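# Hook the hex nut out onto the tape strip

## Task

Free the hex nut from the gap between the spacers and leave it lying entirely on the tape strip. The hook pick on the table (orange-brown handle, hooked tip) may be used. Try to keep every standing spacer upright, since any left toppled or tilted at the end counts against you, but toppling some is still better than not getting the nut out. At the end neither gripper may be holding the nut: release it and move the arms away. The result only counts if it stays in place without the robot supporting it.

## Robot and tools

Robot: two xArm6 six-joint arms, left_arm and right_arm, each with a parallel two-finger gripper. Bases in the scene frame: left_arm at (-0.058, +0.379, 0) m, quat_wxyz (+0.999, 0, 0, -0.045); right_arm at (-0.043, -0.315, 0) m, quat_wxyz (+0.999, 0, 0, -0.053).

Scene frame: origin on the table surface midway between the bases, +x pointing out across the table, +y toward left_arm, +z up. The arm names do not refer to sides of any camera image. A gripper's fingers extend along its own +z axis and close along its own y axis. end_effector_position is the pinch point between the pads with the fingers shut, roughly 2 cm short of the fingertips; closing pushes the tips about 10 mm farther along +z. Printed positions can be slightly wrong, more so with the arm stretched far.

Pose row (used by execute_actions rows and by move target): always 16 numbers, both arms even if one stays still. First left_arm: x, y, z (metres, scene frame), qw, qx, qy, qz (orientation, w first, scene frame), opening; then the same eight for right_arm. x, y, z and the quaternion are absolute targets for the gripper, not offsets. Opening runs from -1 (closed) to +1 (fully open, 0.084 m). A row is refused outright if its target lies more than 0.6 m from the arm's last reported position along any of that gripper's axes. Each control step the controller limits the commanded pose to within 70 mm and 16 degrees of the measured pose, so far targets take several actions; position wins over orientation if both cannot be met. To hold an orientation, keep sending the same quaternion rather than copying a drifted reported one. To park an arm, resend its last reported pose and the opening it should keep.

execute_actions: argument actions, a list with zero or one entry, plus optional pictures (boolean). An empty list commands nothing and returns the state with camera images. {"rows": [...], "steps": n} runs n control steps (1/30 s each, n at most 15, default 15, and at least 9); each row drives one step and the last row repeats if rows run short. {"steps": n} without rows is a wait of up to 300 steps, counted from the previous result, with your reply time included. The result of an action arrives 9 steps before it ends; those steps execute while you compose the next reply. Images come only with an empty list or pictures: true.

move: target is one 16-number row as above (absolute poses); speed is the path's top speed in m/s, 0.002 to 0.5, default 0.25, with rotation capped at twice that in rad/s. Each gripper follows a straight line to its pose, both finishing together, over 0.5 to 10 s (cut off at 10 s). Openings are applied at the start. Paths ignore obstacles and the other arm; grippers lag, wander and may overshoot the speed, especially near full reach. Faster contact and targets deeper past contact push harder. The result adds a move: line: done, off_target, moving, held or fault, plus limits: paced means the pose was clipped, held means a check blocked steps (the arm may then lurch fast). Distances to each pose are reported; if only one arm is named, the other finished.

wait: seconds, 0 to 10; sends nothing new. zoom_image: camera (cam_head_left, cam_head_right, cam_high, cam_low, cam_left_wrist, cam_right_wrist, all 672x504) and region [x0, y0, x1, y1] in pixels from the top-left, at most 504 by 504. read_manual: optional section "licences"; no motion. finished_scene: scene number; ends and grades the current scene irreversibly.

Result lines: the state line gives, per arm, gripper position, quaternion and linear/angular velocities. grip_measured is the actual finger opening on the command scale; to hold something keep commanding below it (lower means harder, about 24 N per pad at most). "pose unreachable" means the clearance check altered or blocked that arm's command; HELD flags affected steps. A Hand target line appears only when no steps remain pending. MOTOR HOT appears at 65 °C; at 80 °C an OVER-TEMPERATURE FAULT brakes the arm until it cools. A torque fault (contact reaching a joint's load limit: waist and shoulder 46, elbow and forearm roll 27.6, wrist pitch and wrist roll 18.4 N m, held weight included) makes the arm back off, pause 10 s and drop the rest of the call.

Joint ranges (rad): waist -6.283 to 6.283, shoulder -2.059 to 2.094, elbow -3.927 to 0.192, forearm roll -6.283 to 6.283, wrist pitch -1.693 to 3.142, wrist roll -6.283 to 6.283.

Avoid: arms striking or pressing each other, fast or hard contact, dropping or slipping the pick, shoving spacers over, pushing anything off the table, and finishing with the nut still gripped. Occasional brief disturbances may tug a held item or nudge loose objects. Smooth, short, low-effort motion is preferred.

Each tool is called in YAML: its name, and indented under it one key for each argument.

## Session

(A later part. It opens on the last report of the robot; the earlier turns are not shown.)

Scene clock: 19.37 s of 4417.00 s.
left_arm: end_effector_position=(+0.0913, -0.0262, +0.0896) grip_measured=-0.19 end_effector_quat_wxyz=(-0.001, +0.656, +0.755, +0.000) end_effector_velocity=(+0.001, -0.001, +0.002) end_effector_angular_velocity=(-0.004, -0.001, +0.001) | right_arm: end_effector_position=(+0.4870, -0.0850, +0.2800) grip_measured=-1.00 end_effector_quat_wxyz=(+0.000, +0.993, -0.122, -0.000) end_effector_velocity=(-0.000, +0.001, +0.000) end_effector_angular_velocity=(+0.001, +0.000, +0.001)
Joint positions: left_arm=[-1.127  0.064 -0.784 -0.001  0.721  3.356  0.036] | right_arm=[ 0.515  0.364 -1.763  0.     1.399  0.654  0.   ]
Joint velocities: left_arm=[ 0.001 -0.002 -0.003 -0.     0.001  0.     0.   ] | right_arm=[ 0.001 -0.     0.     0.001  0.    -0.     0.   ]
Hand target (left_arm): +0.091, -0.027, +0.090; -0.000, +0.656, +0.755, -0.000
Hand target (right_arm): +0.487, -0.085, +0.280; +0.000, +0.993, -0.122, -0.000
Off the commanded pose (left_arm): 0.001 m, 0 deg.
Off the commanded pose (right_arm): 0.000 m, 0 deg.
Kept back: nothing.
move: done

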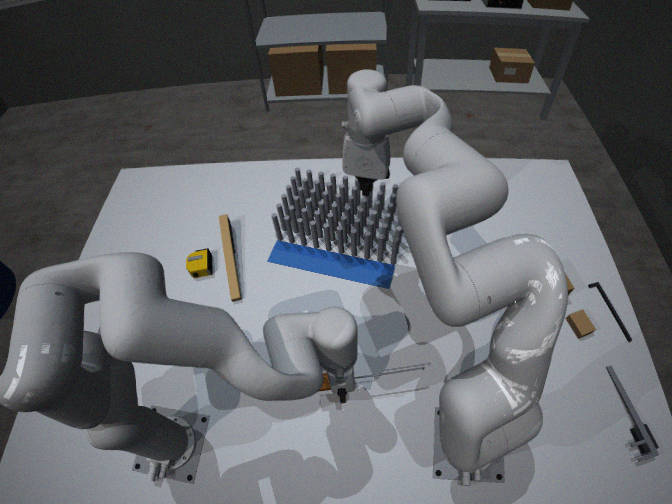

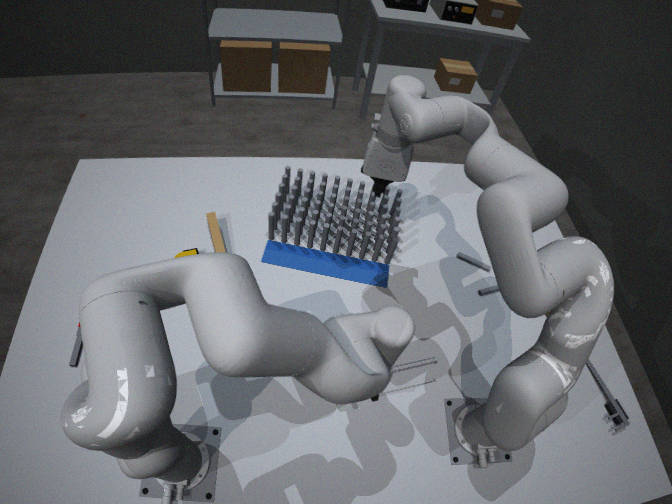

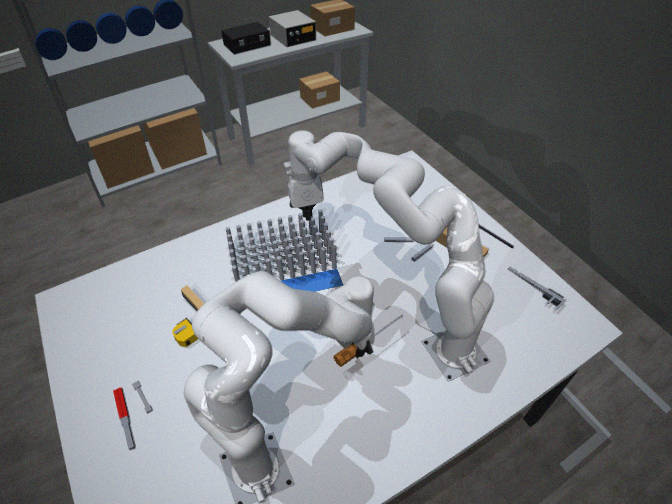

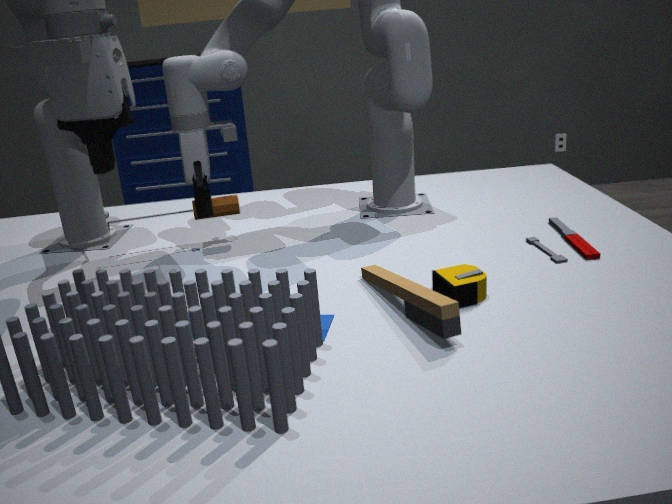

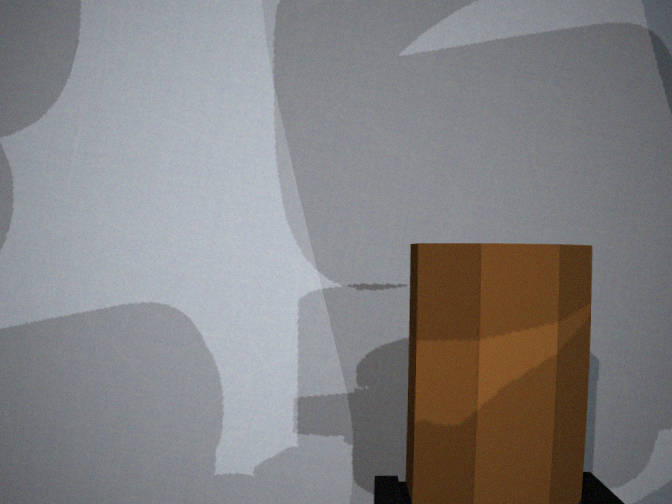

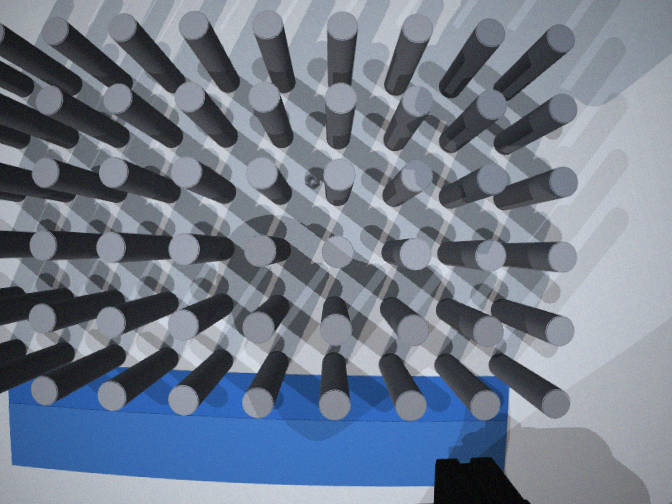

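move:
  target: [0.24,0.0337,0.055,-0.026,0.1305,0.991,0.0034,-0.5, 0.50,-0.11,0.33,0,0.9914,-0.1305,0,-1]
  speed: 0.15

Scene clock: 26.70 s of 4417.00 s.
left_arm: end_effector_position=(+0.2401, +0.0338, +0.0549) grip_measured=-0.19 end_effector_quat_wxyz=(-0.026, +0.131, +0.991, +0.003) end_effector_velocity=(+0.000, +0.000, +0.000) end_effector_angular_velocity=(+0.000, +0.000, +0.003) | right_arm: end_effector_position=(+0.4999, -0.1100, +0.3299) grip_measured=-1.00 end_effector_quat_wxyz=(+0.000, +0.991, -0.131, -0.000) end_effector_velocity=(+0.000, -0.001, -0.001) end_effector_angular_velocity=(-0.001, +0.002, -0.002)
Joint positions: left_arm=[-0.757  0.235 -0.9   -0.045  0.708  2.591  0.036] | right_arm=[ 0.467  0.406 -1.967 -0.     1.561  0.623  0.   ]
Joint velocities: left_arm=[ 0.    -0.    -0.001  0.     0.002 -0.003 -0.   ] | right_arm=[-0.001  0.001  0.001 -0.     0.     0.001  0.   ]
Hand target (left_arm): +0.240, +0.034, +0.055; -0.026, +0.130, +0.991, +0.003
Hand target (right_arm): +0.500, -0.110, +0.330; +0.000, +0.991, -0.131, +0.000
Off the commanded pose (left_arm): 0.000 m, 0 deg.
Off the commanded pose (right_arm): 0.000 m, 0 deg.
Kept back: nothing.
After step 90, 0.10 s passed at rest.
move: done

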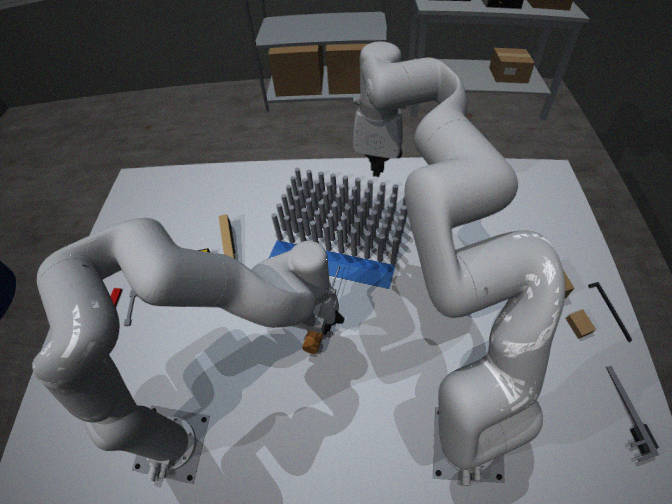

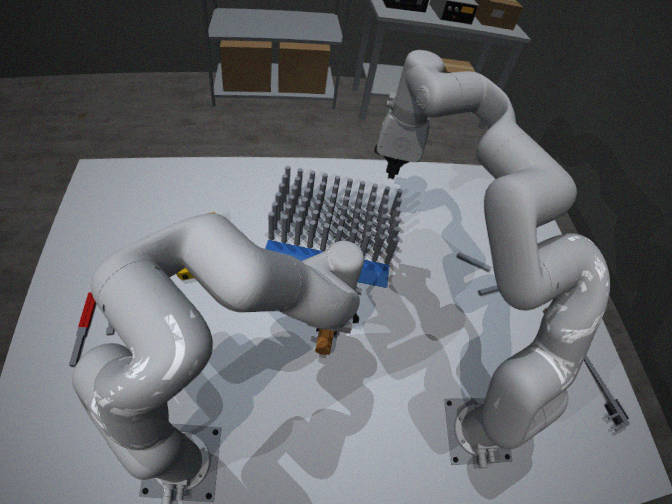

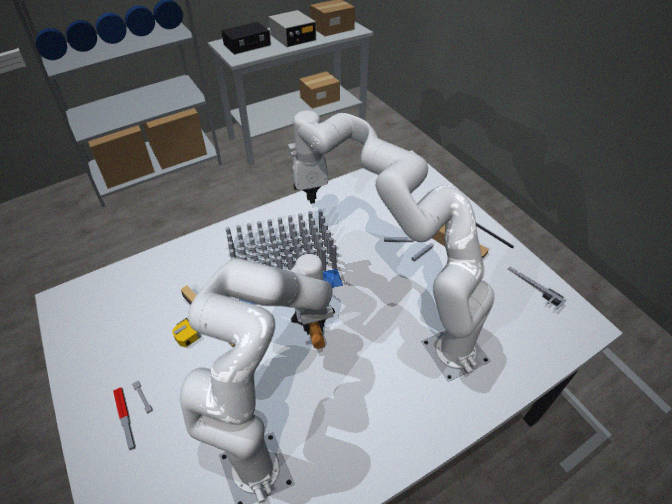

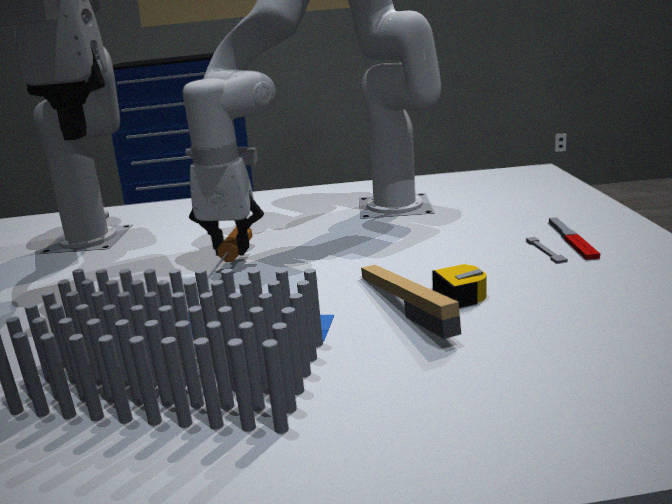

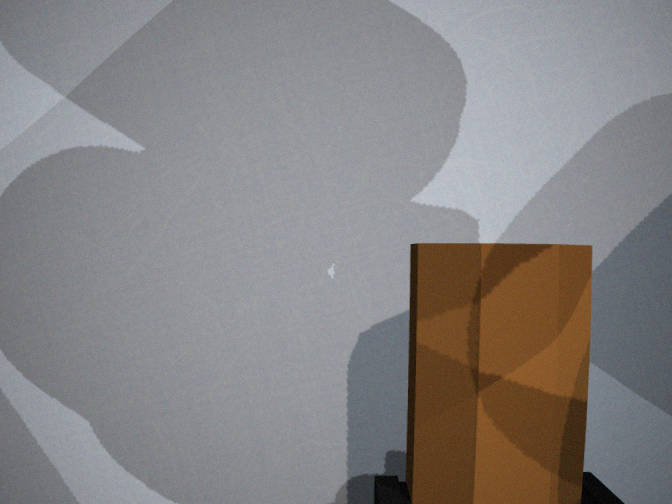

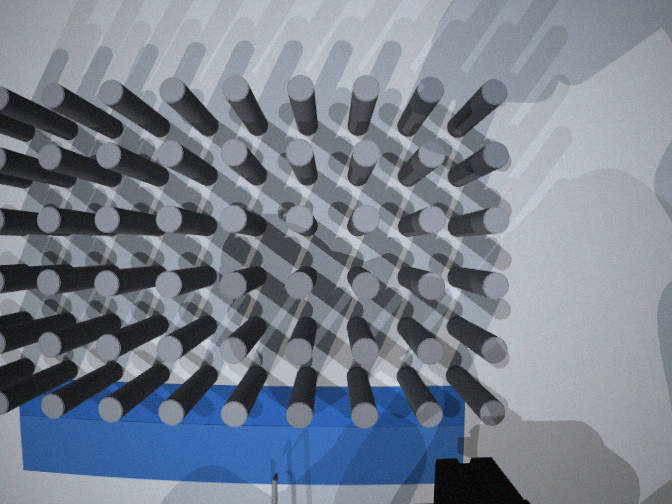

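zoom_image:
  camera: "cam_right_wrist"
  region: [200, 160, 360, 300]

Region (200, 160, 360, 300) of cam_right_wrist's 672x504 image, scaled by 3.150, with more detail than that image has; it fills the top 441 rows of this view, and the rest is white.

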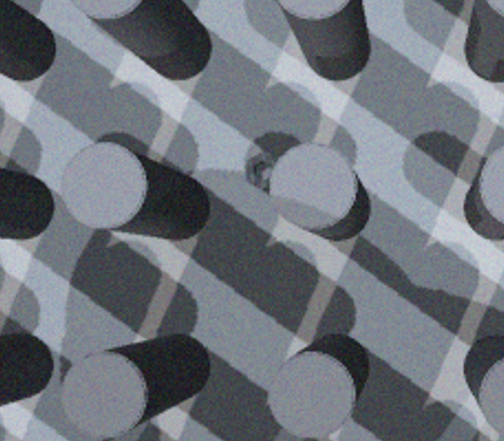

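move:
  target: [0.275,0.0243,0.052,-0.026,0.1305,0.991,0.0034,-0.5, 0.5085,-0.076,0.33,0,0.9914,-0.1305,0,-1]
  speed: 0.06

Scene clock: 30.70 s of 4417.00 s.
left_arm: end_effector_position=(+0.2748, +0.0244, +0.0519) grip_measured=-0.19 end_effector_quat_wxyz=(-0.026, +0.131, +0.991, +0.003) end_effector_velocity=(+0.000, -0.000, +0.001) end_effector_angular_velocity=(+0.000, +0.000, -0.001) | right_arm: end_effector_position=(+0.5084, -0.0762, +0.3301) grip_measured=-1.00 end_effector_quat_wxyz=(-0.000, +0.991, -0.131, +0.000) end_effector_velocity=(+0.001, -0.001, +0.004) end_effector_angular_velocity=(+0.002, -0.006, -0.001)
Joint positions: left_arm=[-0.717  0.327 -1.024 -0.04   0.743  2.627  0.036] | right_arm=[ 0.515  0.515 -2.132  0.     1.617  0.671  0.   ]
Joint velocities: left_arm=[-0.     0.    -0.003  0.     0.003  0.001  0.   ] | right_arm=[-0.001  0.002 -0.013 -0.001  0.006 -0.     0.   ]
Hand target (left_arm): +0.275, +0.024, +0.052; -0.026, +0.131, +0.991, +0.003
Hand target (right_arm): +0.508, -0.076, +0.330; -0.000, +0.991, -0.131, -0.000
Off the commanded pose (left_arm): 0.000 m, 0 deg.
Off the commanded pose (right_arm): 0.000 m, 0 deg.
Kept back: nothing.
After step 90, 0.10 s passed at rest.
move: done

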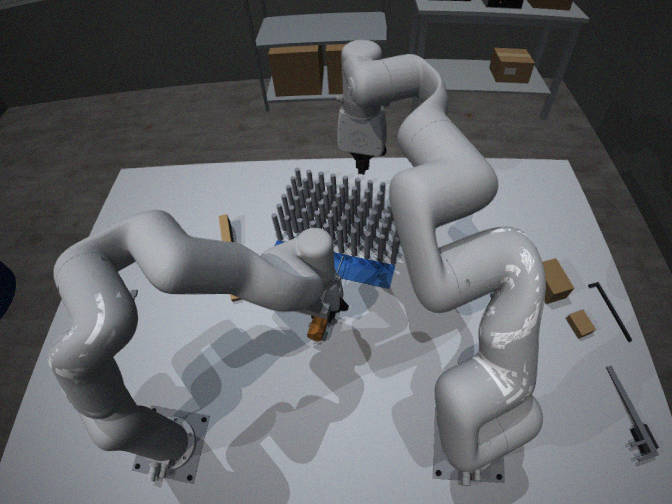

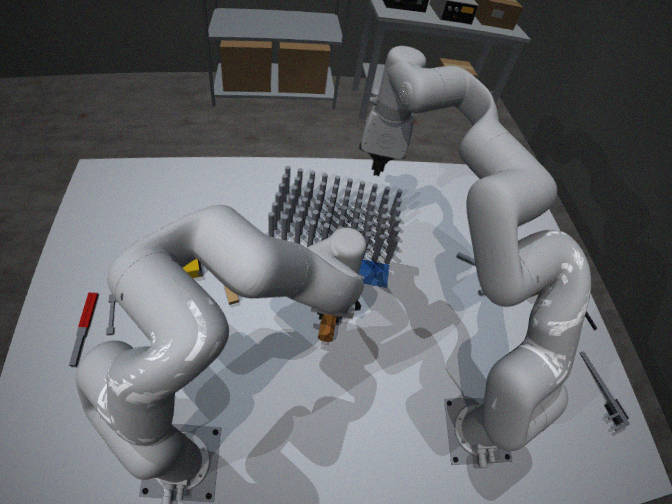

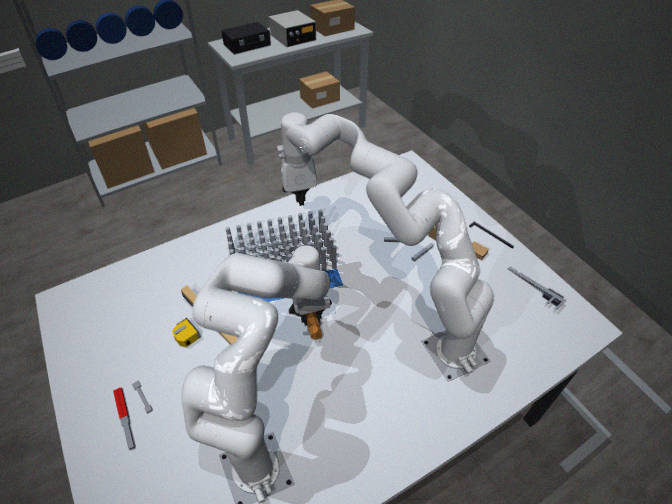

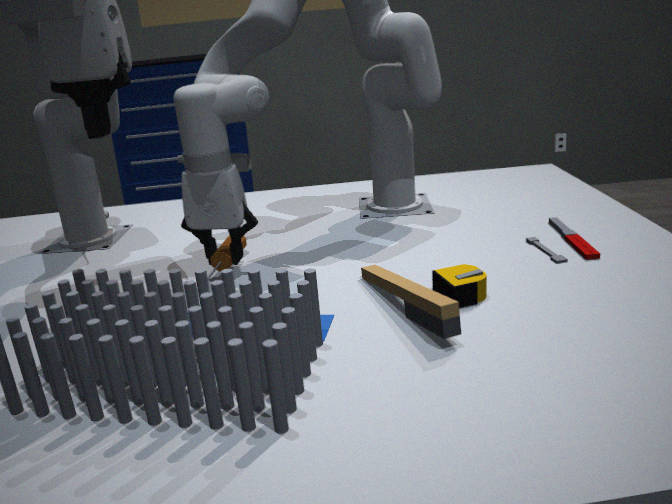

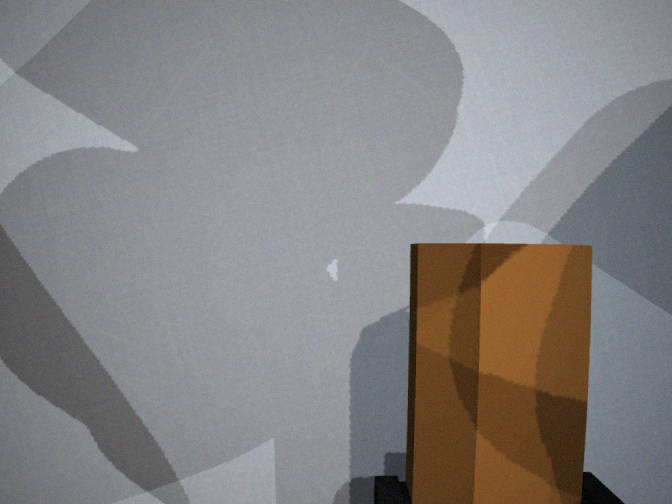

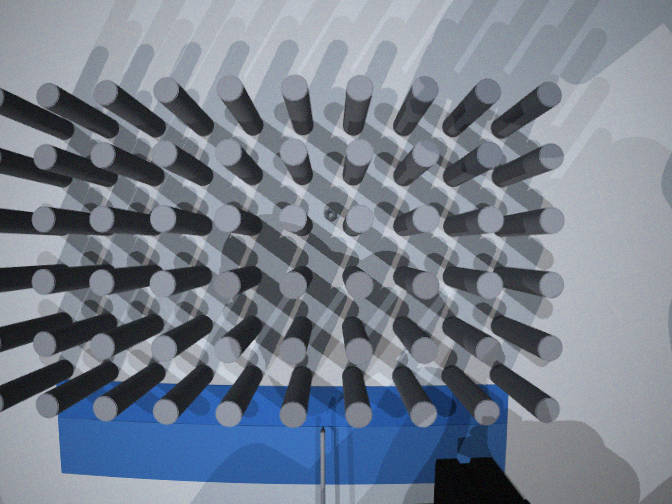

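move:
  target: [0.3993,-0.0144,0.047,-0.026,0.1305,0.991,0.0034,-0.5, 0.5085,-0.076,0.33,0,0.9914,-0.1305,0,-1]
  speed: 0.04

Scene clock: 35.70 s of 4417.00 s.
left_arm: end_effector_position=(+0.3991, -0.0143, +0.0467) grip_measured=-0.19 end_effector_quat_wxyz=(-0.026, +0.131, +0.991, +0.003) end_effector_velocity=(+0.001, -0.001, +0.001) end_effector_angular_velocity=(-0.001, -0.001, -0.001) | right_arm: end_effector_position=(+0.5085, -0.0760, +0.3300) grip_measured=-1.00 end_effector_quat_wxyz=(-0.000, +0.991, -0.131, +0.000) end_effector_velocity=(-0.000, +0.000, +0.001) end_effector_angular_velocity=(+0.001, -0.001, +0.001)
Joint positions: left_arm=[-0.612  0.687 -1.59  -0.028  0.95   2.718  0.036] | right_arm=[ 0.515  0.516 -2.133  0.     1.617  0.671  0.   ]
Joint velocities: left_arm=[-0.     0.001 -0.004  0.     0.002  0.     0.   ] | right_arm=[ 0.    -0.001 -0.     0.001  0.    -0.     0.   ]
Hand target (left_arm): +0.399, -0.014, +0.047; -0.026, +0.131, +0.991, +0.003
Hand target (right_arm): +0.508, -0.076, +0.330; -0.000, +0.991, -0.131, +0.000
Off the commanded pose (left_arm): 0.000 m, 0 deg.
Off the commanded pose (right_arm): 0.000 m, 0 deg.
Kept back: nothing.
move: done

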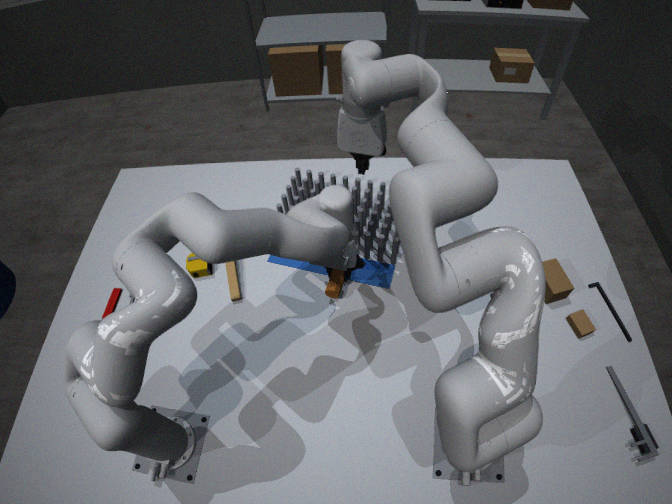

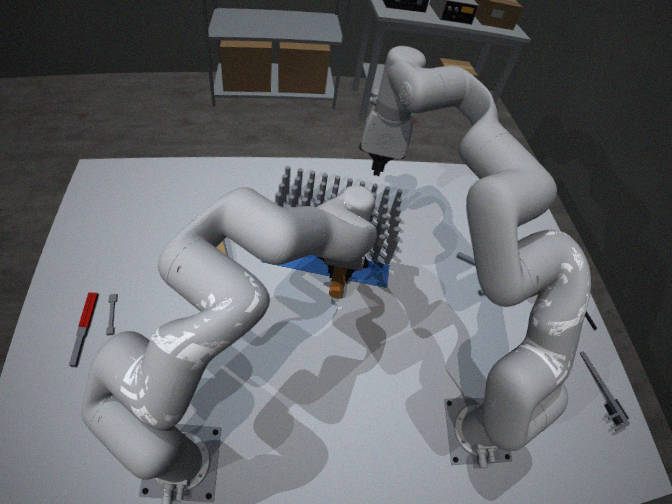

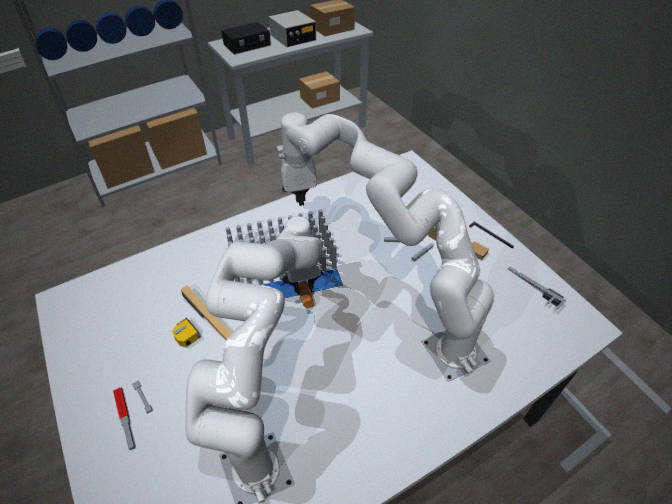

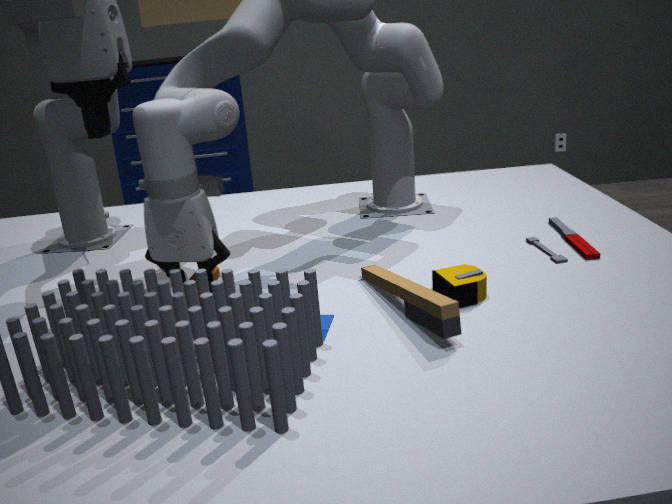

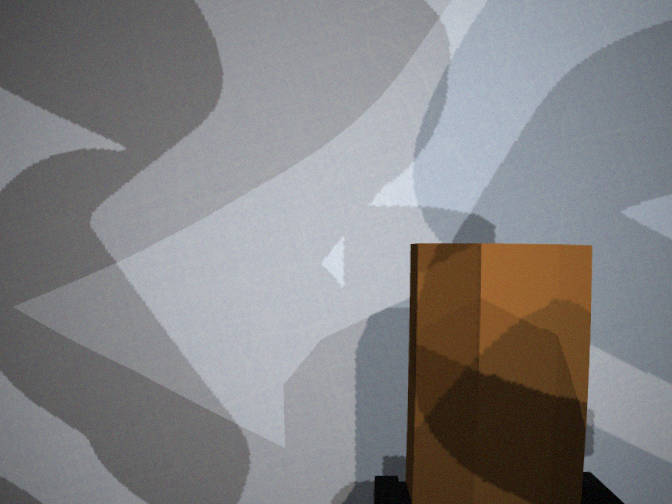

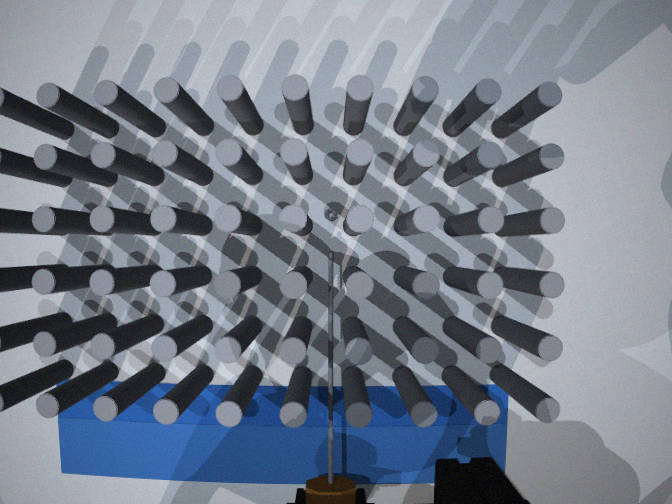

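execute_actions:
  actions: []

Scene clock: 36.63 s of 4417.00 s.
left_arm: end_effector_position=(+0.3992, -0.0143, +0.0467) grip_measured=-0.19 end_effector_quat_wxyz=(-0.026, +0.131, +0.991, +0.003) end_effector_velocity=(-0.000, +0.000, +0.000) end_effector_angular_velocity=(+0.001, +0.002, +0.000) | right_arm: end_effector_position=(+0.5085, -0.0760, +0.3300) grip_measured=-1.00 end_effector_quat_wxyz=(-0.000, +0.991, -0.131, +0.000) end_effector_velocity=(-0.000, -0.000, +0.001) end_effector_angular_velocity=(+0.000, -0.000, -0.001)
Joint positions: left_arm=[-0.612  0.688 -1.59  -0.028  0.95   2.718  0.036] | right_arm=[ 0.515  0.516 -2.133  0.     1.617  0.671  0.   ]
Joint velocities: left_arm=[ 0.    -0.001 -0.     0.     0.003 -0.    -0.   ] | right_arm=[-0.    -0.001  0.     0.     0.     0.     0.   ]
Hand target (left_arm): +0.399, -0.014, +0.047; -0.026, +0.131, +0.991, +0.003
Hand target (right_arm): +0.508, -0.076, +0.330; -0.000, +0.991, -0.131, +0.000
Off the commanded pose (left_arm): 0.000 m, 0 deg.
Off the commanded pose (right_arm): 0.000 m, 0 deg.
Kept back: nothing.
Steps of this call (steps 1 to 28: nothing new was sent). Readings (end_effector_position):
1: left_arm (+0.3991, -0.0143, +0.0468) | right_arm (+0.5085, -0.0760, +0.3300)
2: left_arm (+0.3991, -0.0143, +0.0468) | right_arm (+0.5085, -0.0760, +0.3300)
4: left_arm (+0.3991, -0.0143, +0.0468) | right_arm (+0.5085, -0.0760, +0.3300)
8: left_arm (+0.3991, -0.0143, +0.0467) | right_arm (+0.5085, -0.0760, +0.3300)
28: the state above

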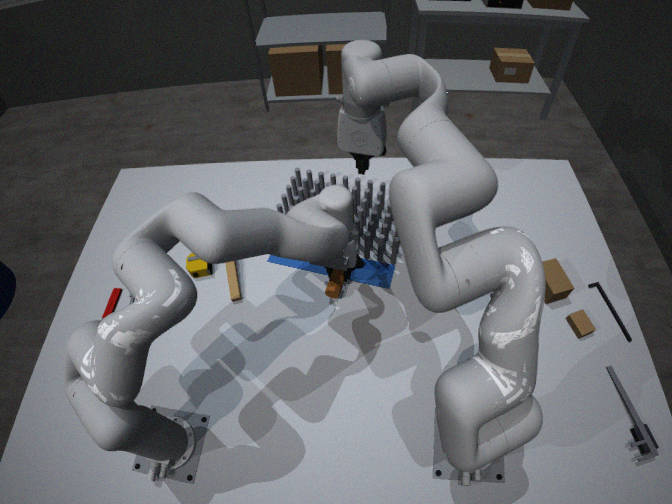

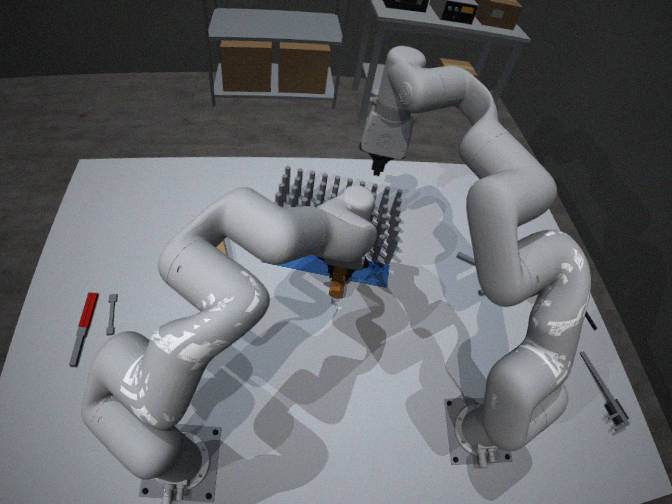

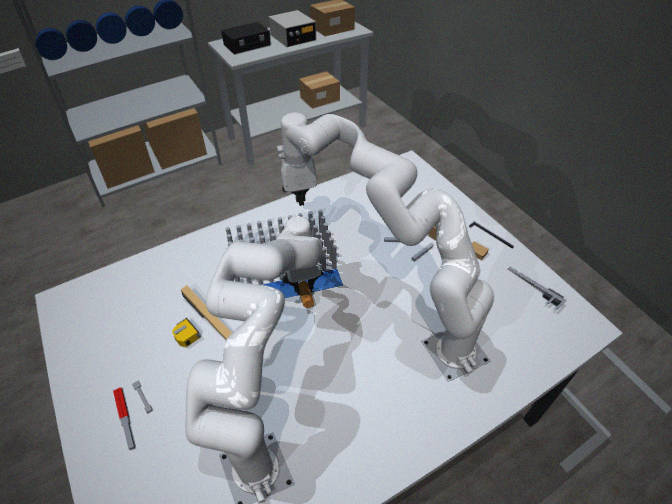

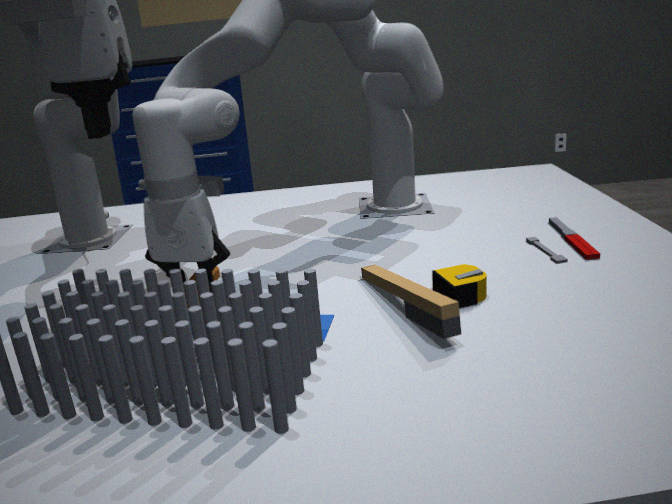

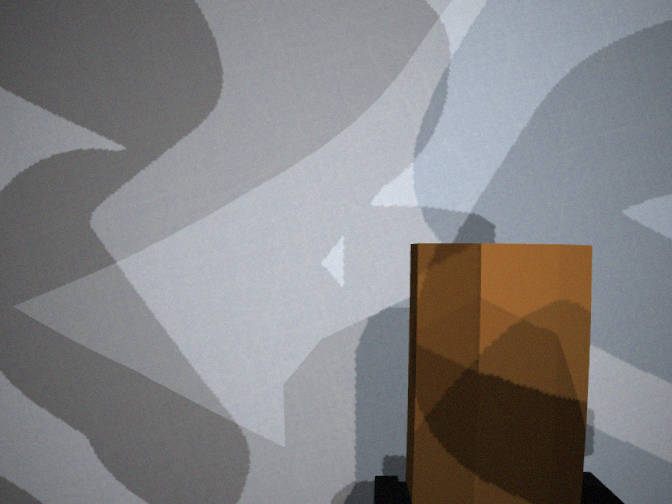

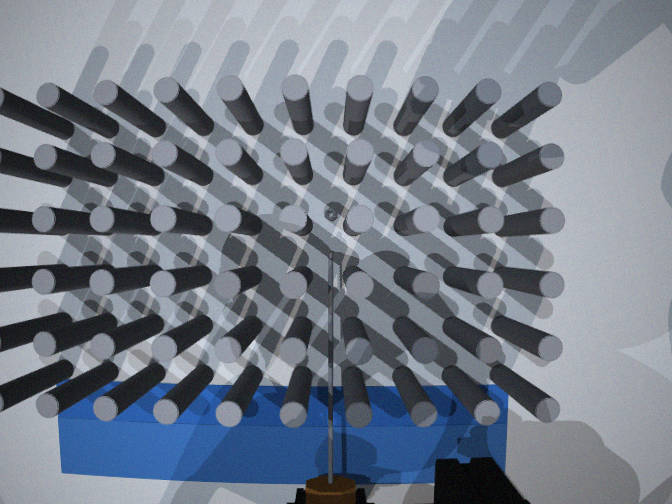

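move:
  target: [0.4283,-0.0222,0.047,-0.026,0.1305,0.991,0.0034,-0.5,0.5085,-0.076,0.33,0,0.9914,-0.1305,0,-1]
  speed: 0.04

zoom_image:
  camera: "cam_right_wrist"
  region: [230,150,430,500]

Scene clock: 38.57 s of 4417.00 s.
left_arm: end_effector_position=(+0.4281, -0.0222, +0.0469) grip_measured=-0.19 end_effector_quat_wxyz=(-0.026, +0.131, +0.991, +0.003) end_effector_velocity=(+0.000, -0.001, -0.000) end_effector_angular_velocity=(+0.001, +0.001, -0.001) | right_arm: end_effector_position=(+0.5085, -0.0760, +0.3300) grip_measured=-1.00 end_effector_quat_wxyz=(+0.000, +0.991, -0.131, +0.000) end_effector_velocity=(-0.000, -0.000, -0.001) end_effector_angular_velocity=(-0.002, +0.003, +0.000)
Joint positions: left_arm=[-0.592  0.787 -1.761 -0.025  1.022  2.735  0.036] | right_arm=[ 0.515  0.516 -2.133  0.     1.617  0.671  0.   ]
Joint velocities: left_arm=[-0.001  0.003 -0.005 -0.     0.004  0.    -0.   ] | right_arm=[ 0.001  0.002  0.001 -0.001  0.001  0.     0.   ]
Hand target (left_arm): +0.428, -0.022, +0.047; -0.026, +0.131, +0.991, +0.003
Hand target (right_arm): +0.509, -0.076, +0.330; +0.000, +0.991, -0.131, +0.000
Off the commanded pose (left_arm): 0.000 m, 0 deg.
Off the commanded pose (right_arm): 0.000 m, 0 deg.
Kept back: nothing.
move: done

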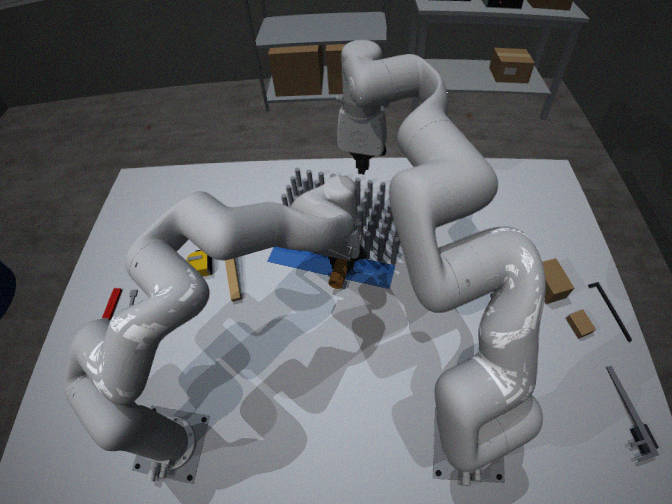

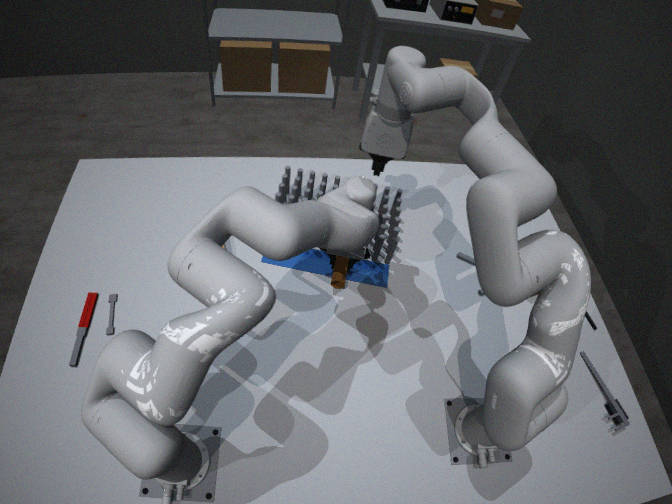

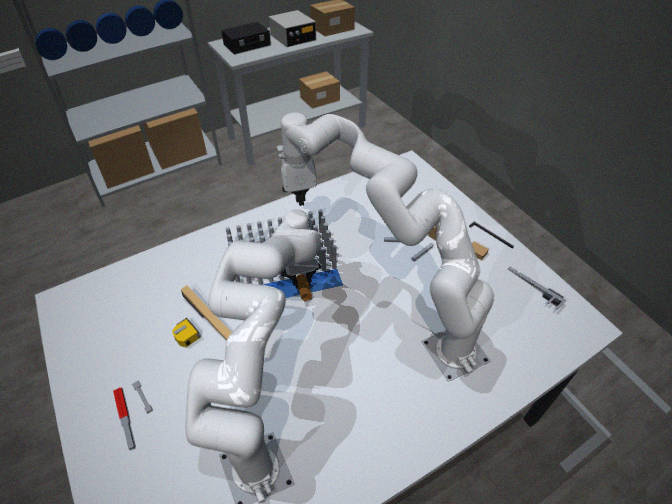

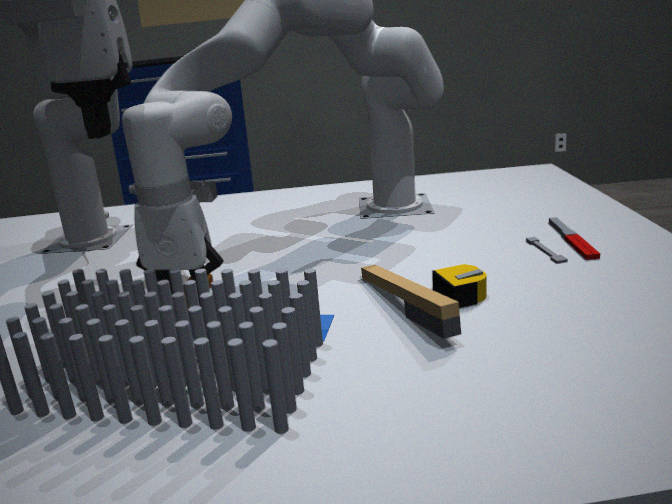

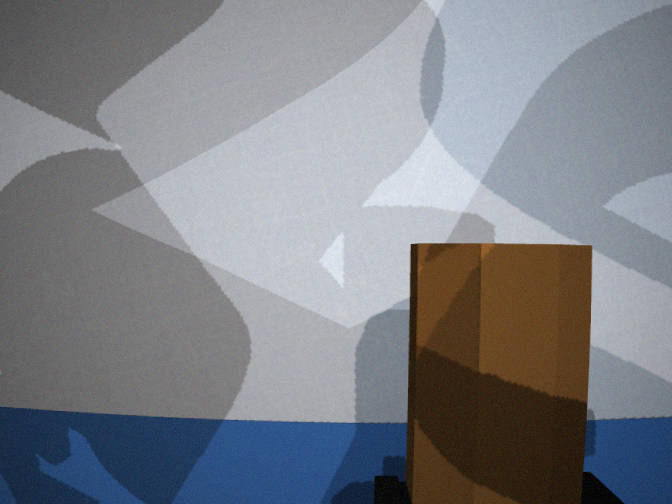

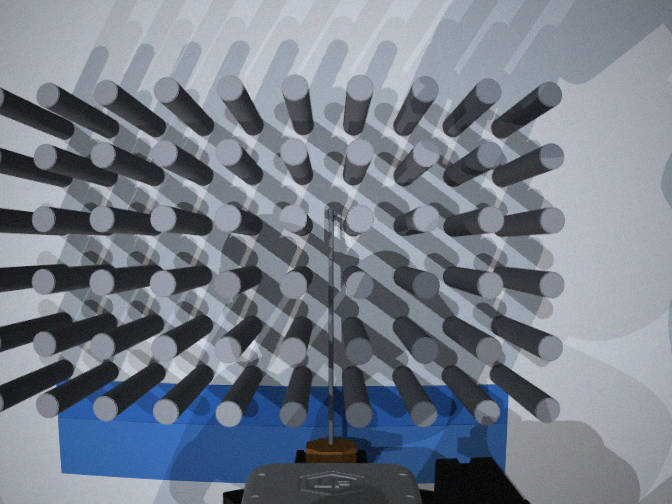

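Region (230, 150, 430, 500) of cam_right_wrist's 672x504 image, scaled by 1.440, with more detail than that image has; it fills the left 288 columns of this view, and the rest is white.

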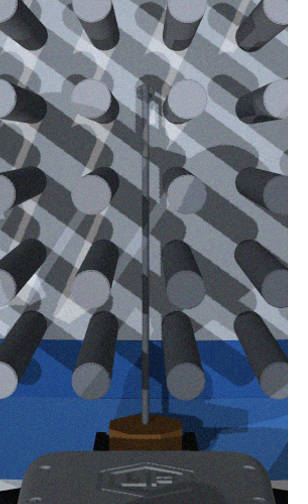

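zoom_image:
  camera: "cam_right_wrist"
  region: [290,175,370,255]

Region (290, 175, 370, 255) of cam_right_wrist's 672x504 image, scaled by 6.300, with more detail than that image has.

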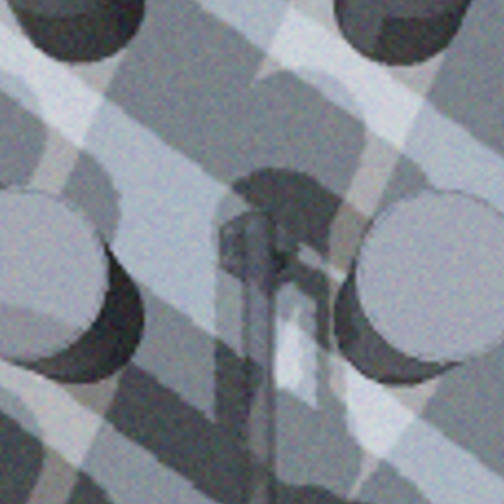

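move:
  target: [0.436,-0.0243,0.047,-0.026,0.1305,0.991,0.0034,-0.5,0.5085,-0.076,0.33,0,0.9914,-0.1305,0,-1]
  speed: 0.03

zoom_image:
  camera: "cam_right_wrist"
  region: [290,175,370,255]

Scene clock: 40.37 s of 4417.00 s.
left_arm: end_effector_position=(+0.4359, -0.0243, +0.0470) grip_measured=-0.19 end_effector_quat_wxyz=(-0.026, +0.131, +0.991, +0.003) end_effector_velocity=(-0.000, -0.001, +0.000) end_effector_angular_velocity=(+0.001, +0.001, -0.002) | right_arm: end_effector_position=(+0.5085, -0.0760, +0.3300) grip_measured=-1.00 end_effector_quat_wxyz=(+0.000, +0.991, -0.131, +0.000) end_effector_velocity=(+0.000, +0.001, +0.000) end_effector_angular_velocity=(+0.001, -0.001, +0.001)
Joint positions: left_arm=[-0.587  0.816 -1.812 -0.025  1.044  2.739  0.036] | right_arm=[ 0.515  0.516 -2.133  0.     1.617  0.671  0.   ]
Joint velocities: left_arm=[-0.001  0.002 -0.005 -0.     0.004  0.     0.   ] | right_arm=[ 0.001  0.    -0.001  0.    -0.001 -0.     0.   ]
Hand target (left_arm): +0.436, -0.024, +0.047; -0.026, +0.131, +0.991, +0.003
Hand target (right_arm): +0.508, -0.076, +0.330; +0.000, +0.991, -0.131, -0.000
Off the commanded pose (left_arm): 0.000 m, 0 deg.
Off the commanded pose (right_arm): 0.000 m, 0 deg.
Kept back: nothing.
move: done

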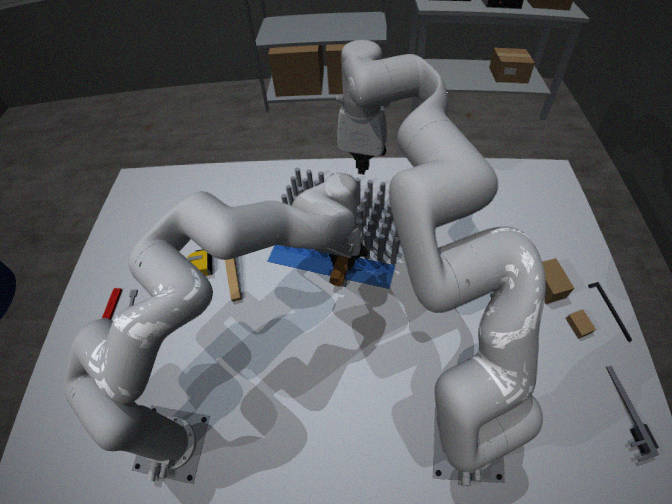

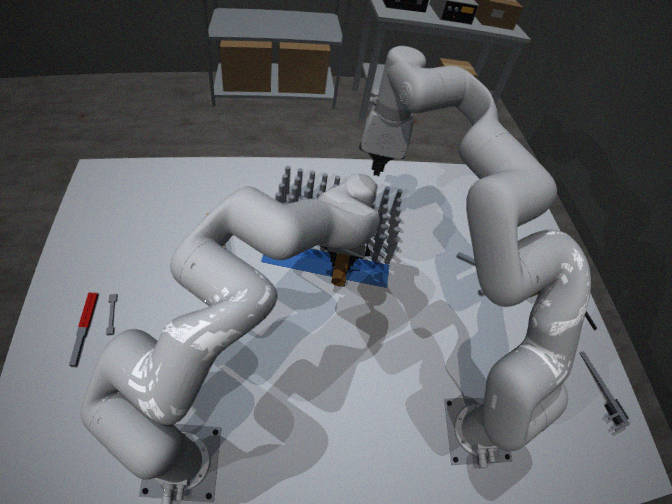

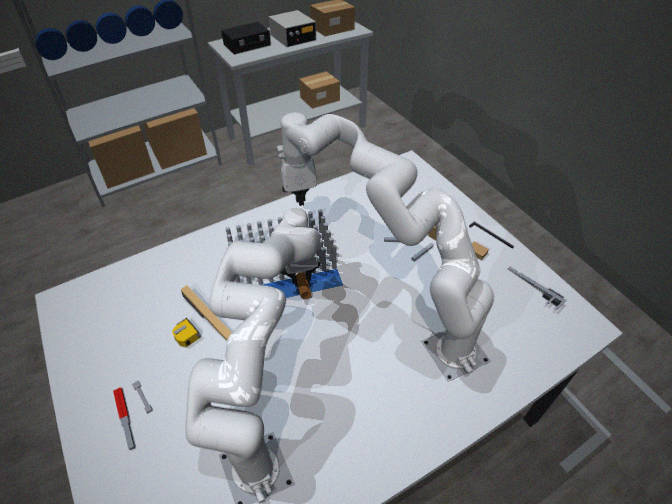

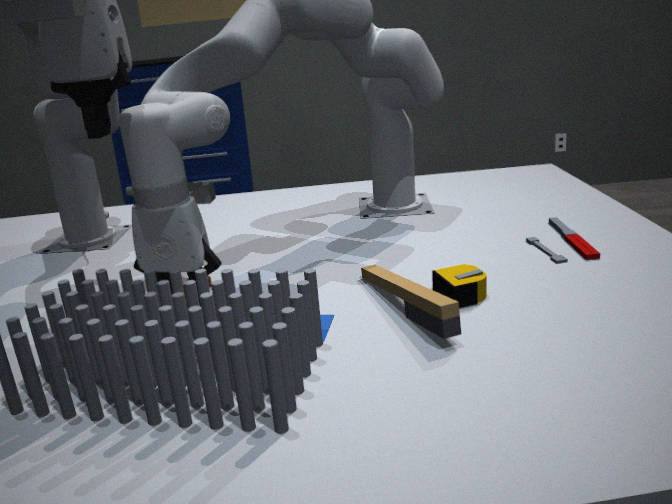

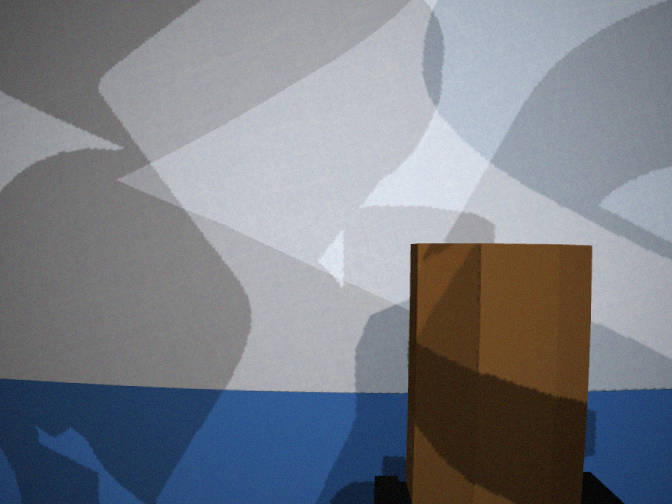

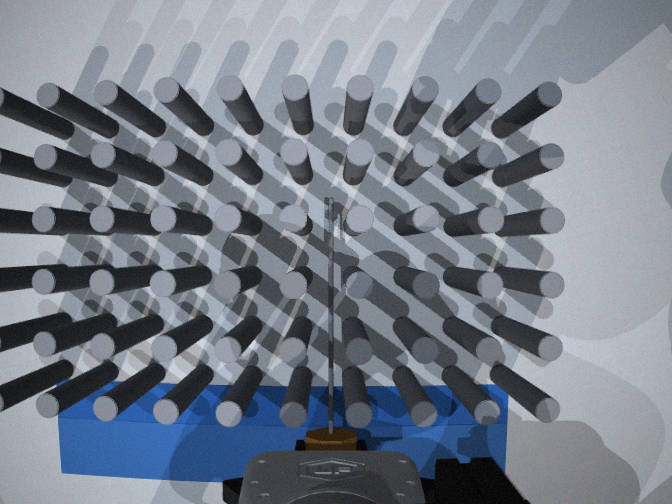

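Region (290, 175, 370, 255) of cam_right_wrist's 672x504 image, scaled by 6.300, with more detail than that image has.

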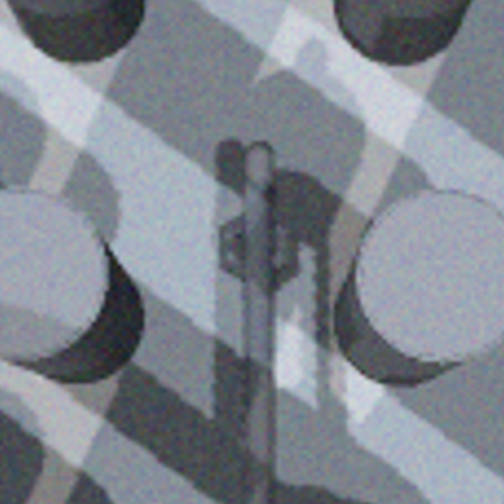

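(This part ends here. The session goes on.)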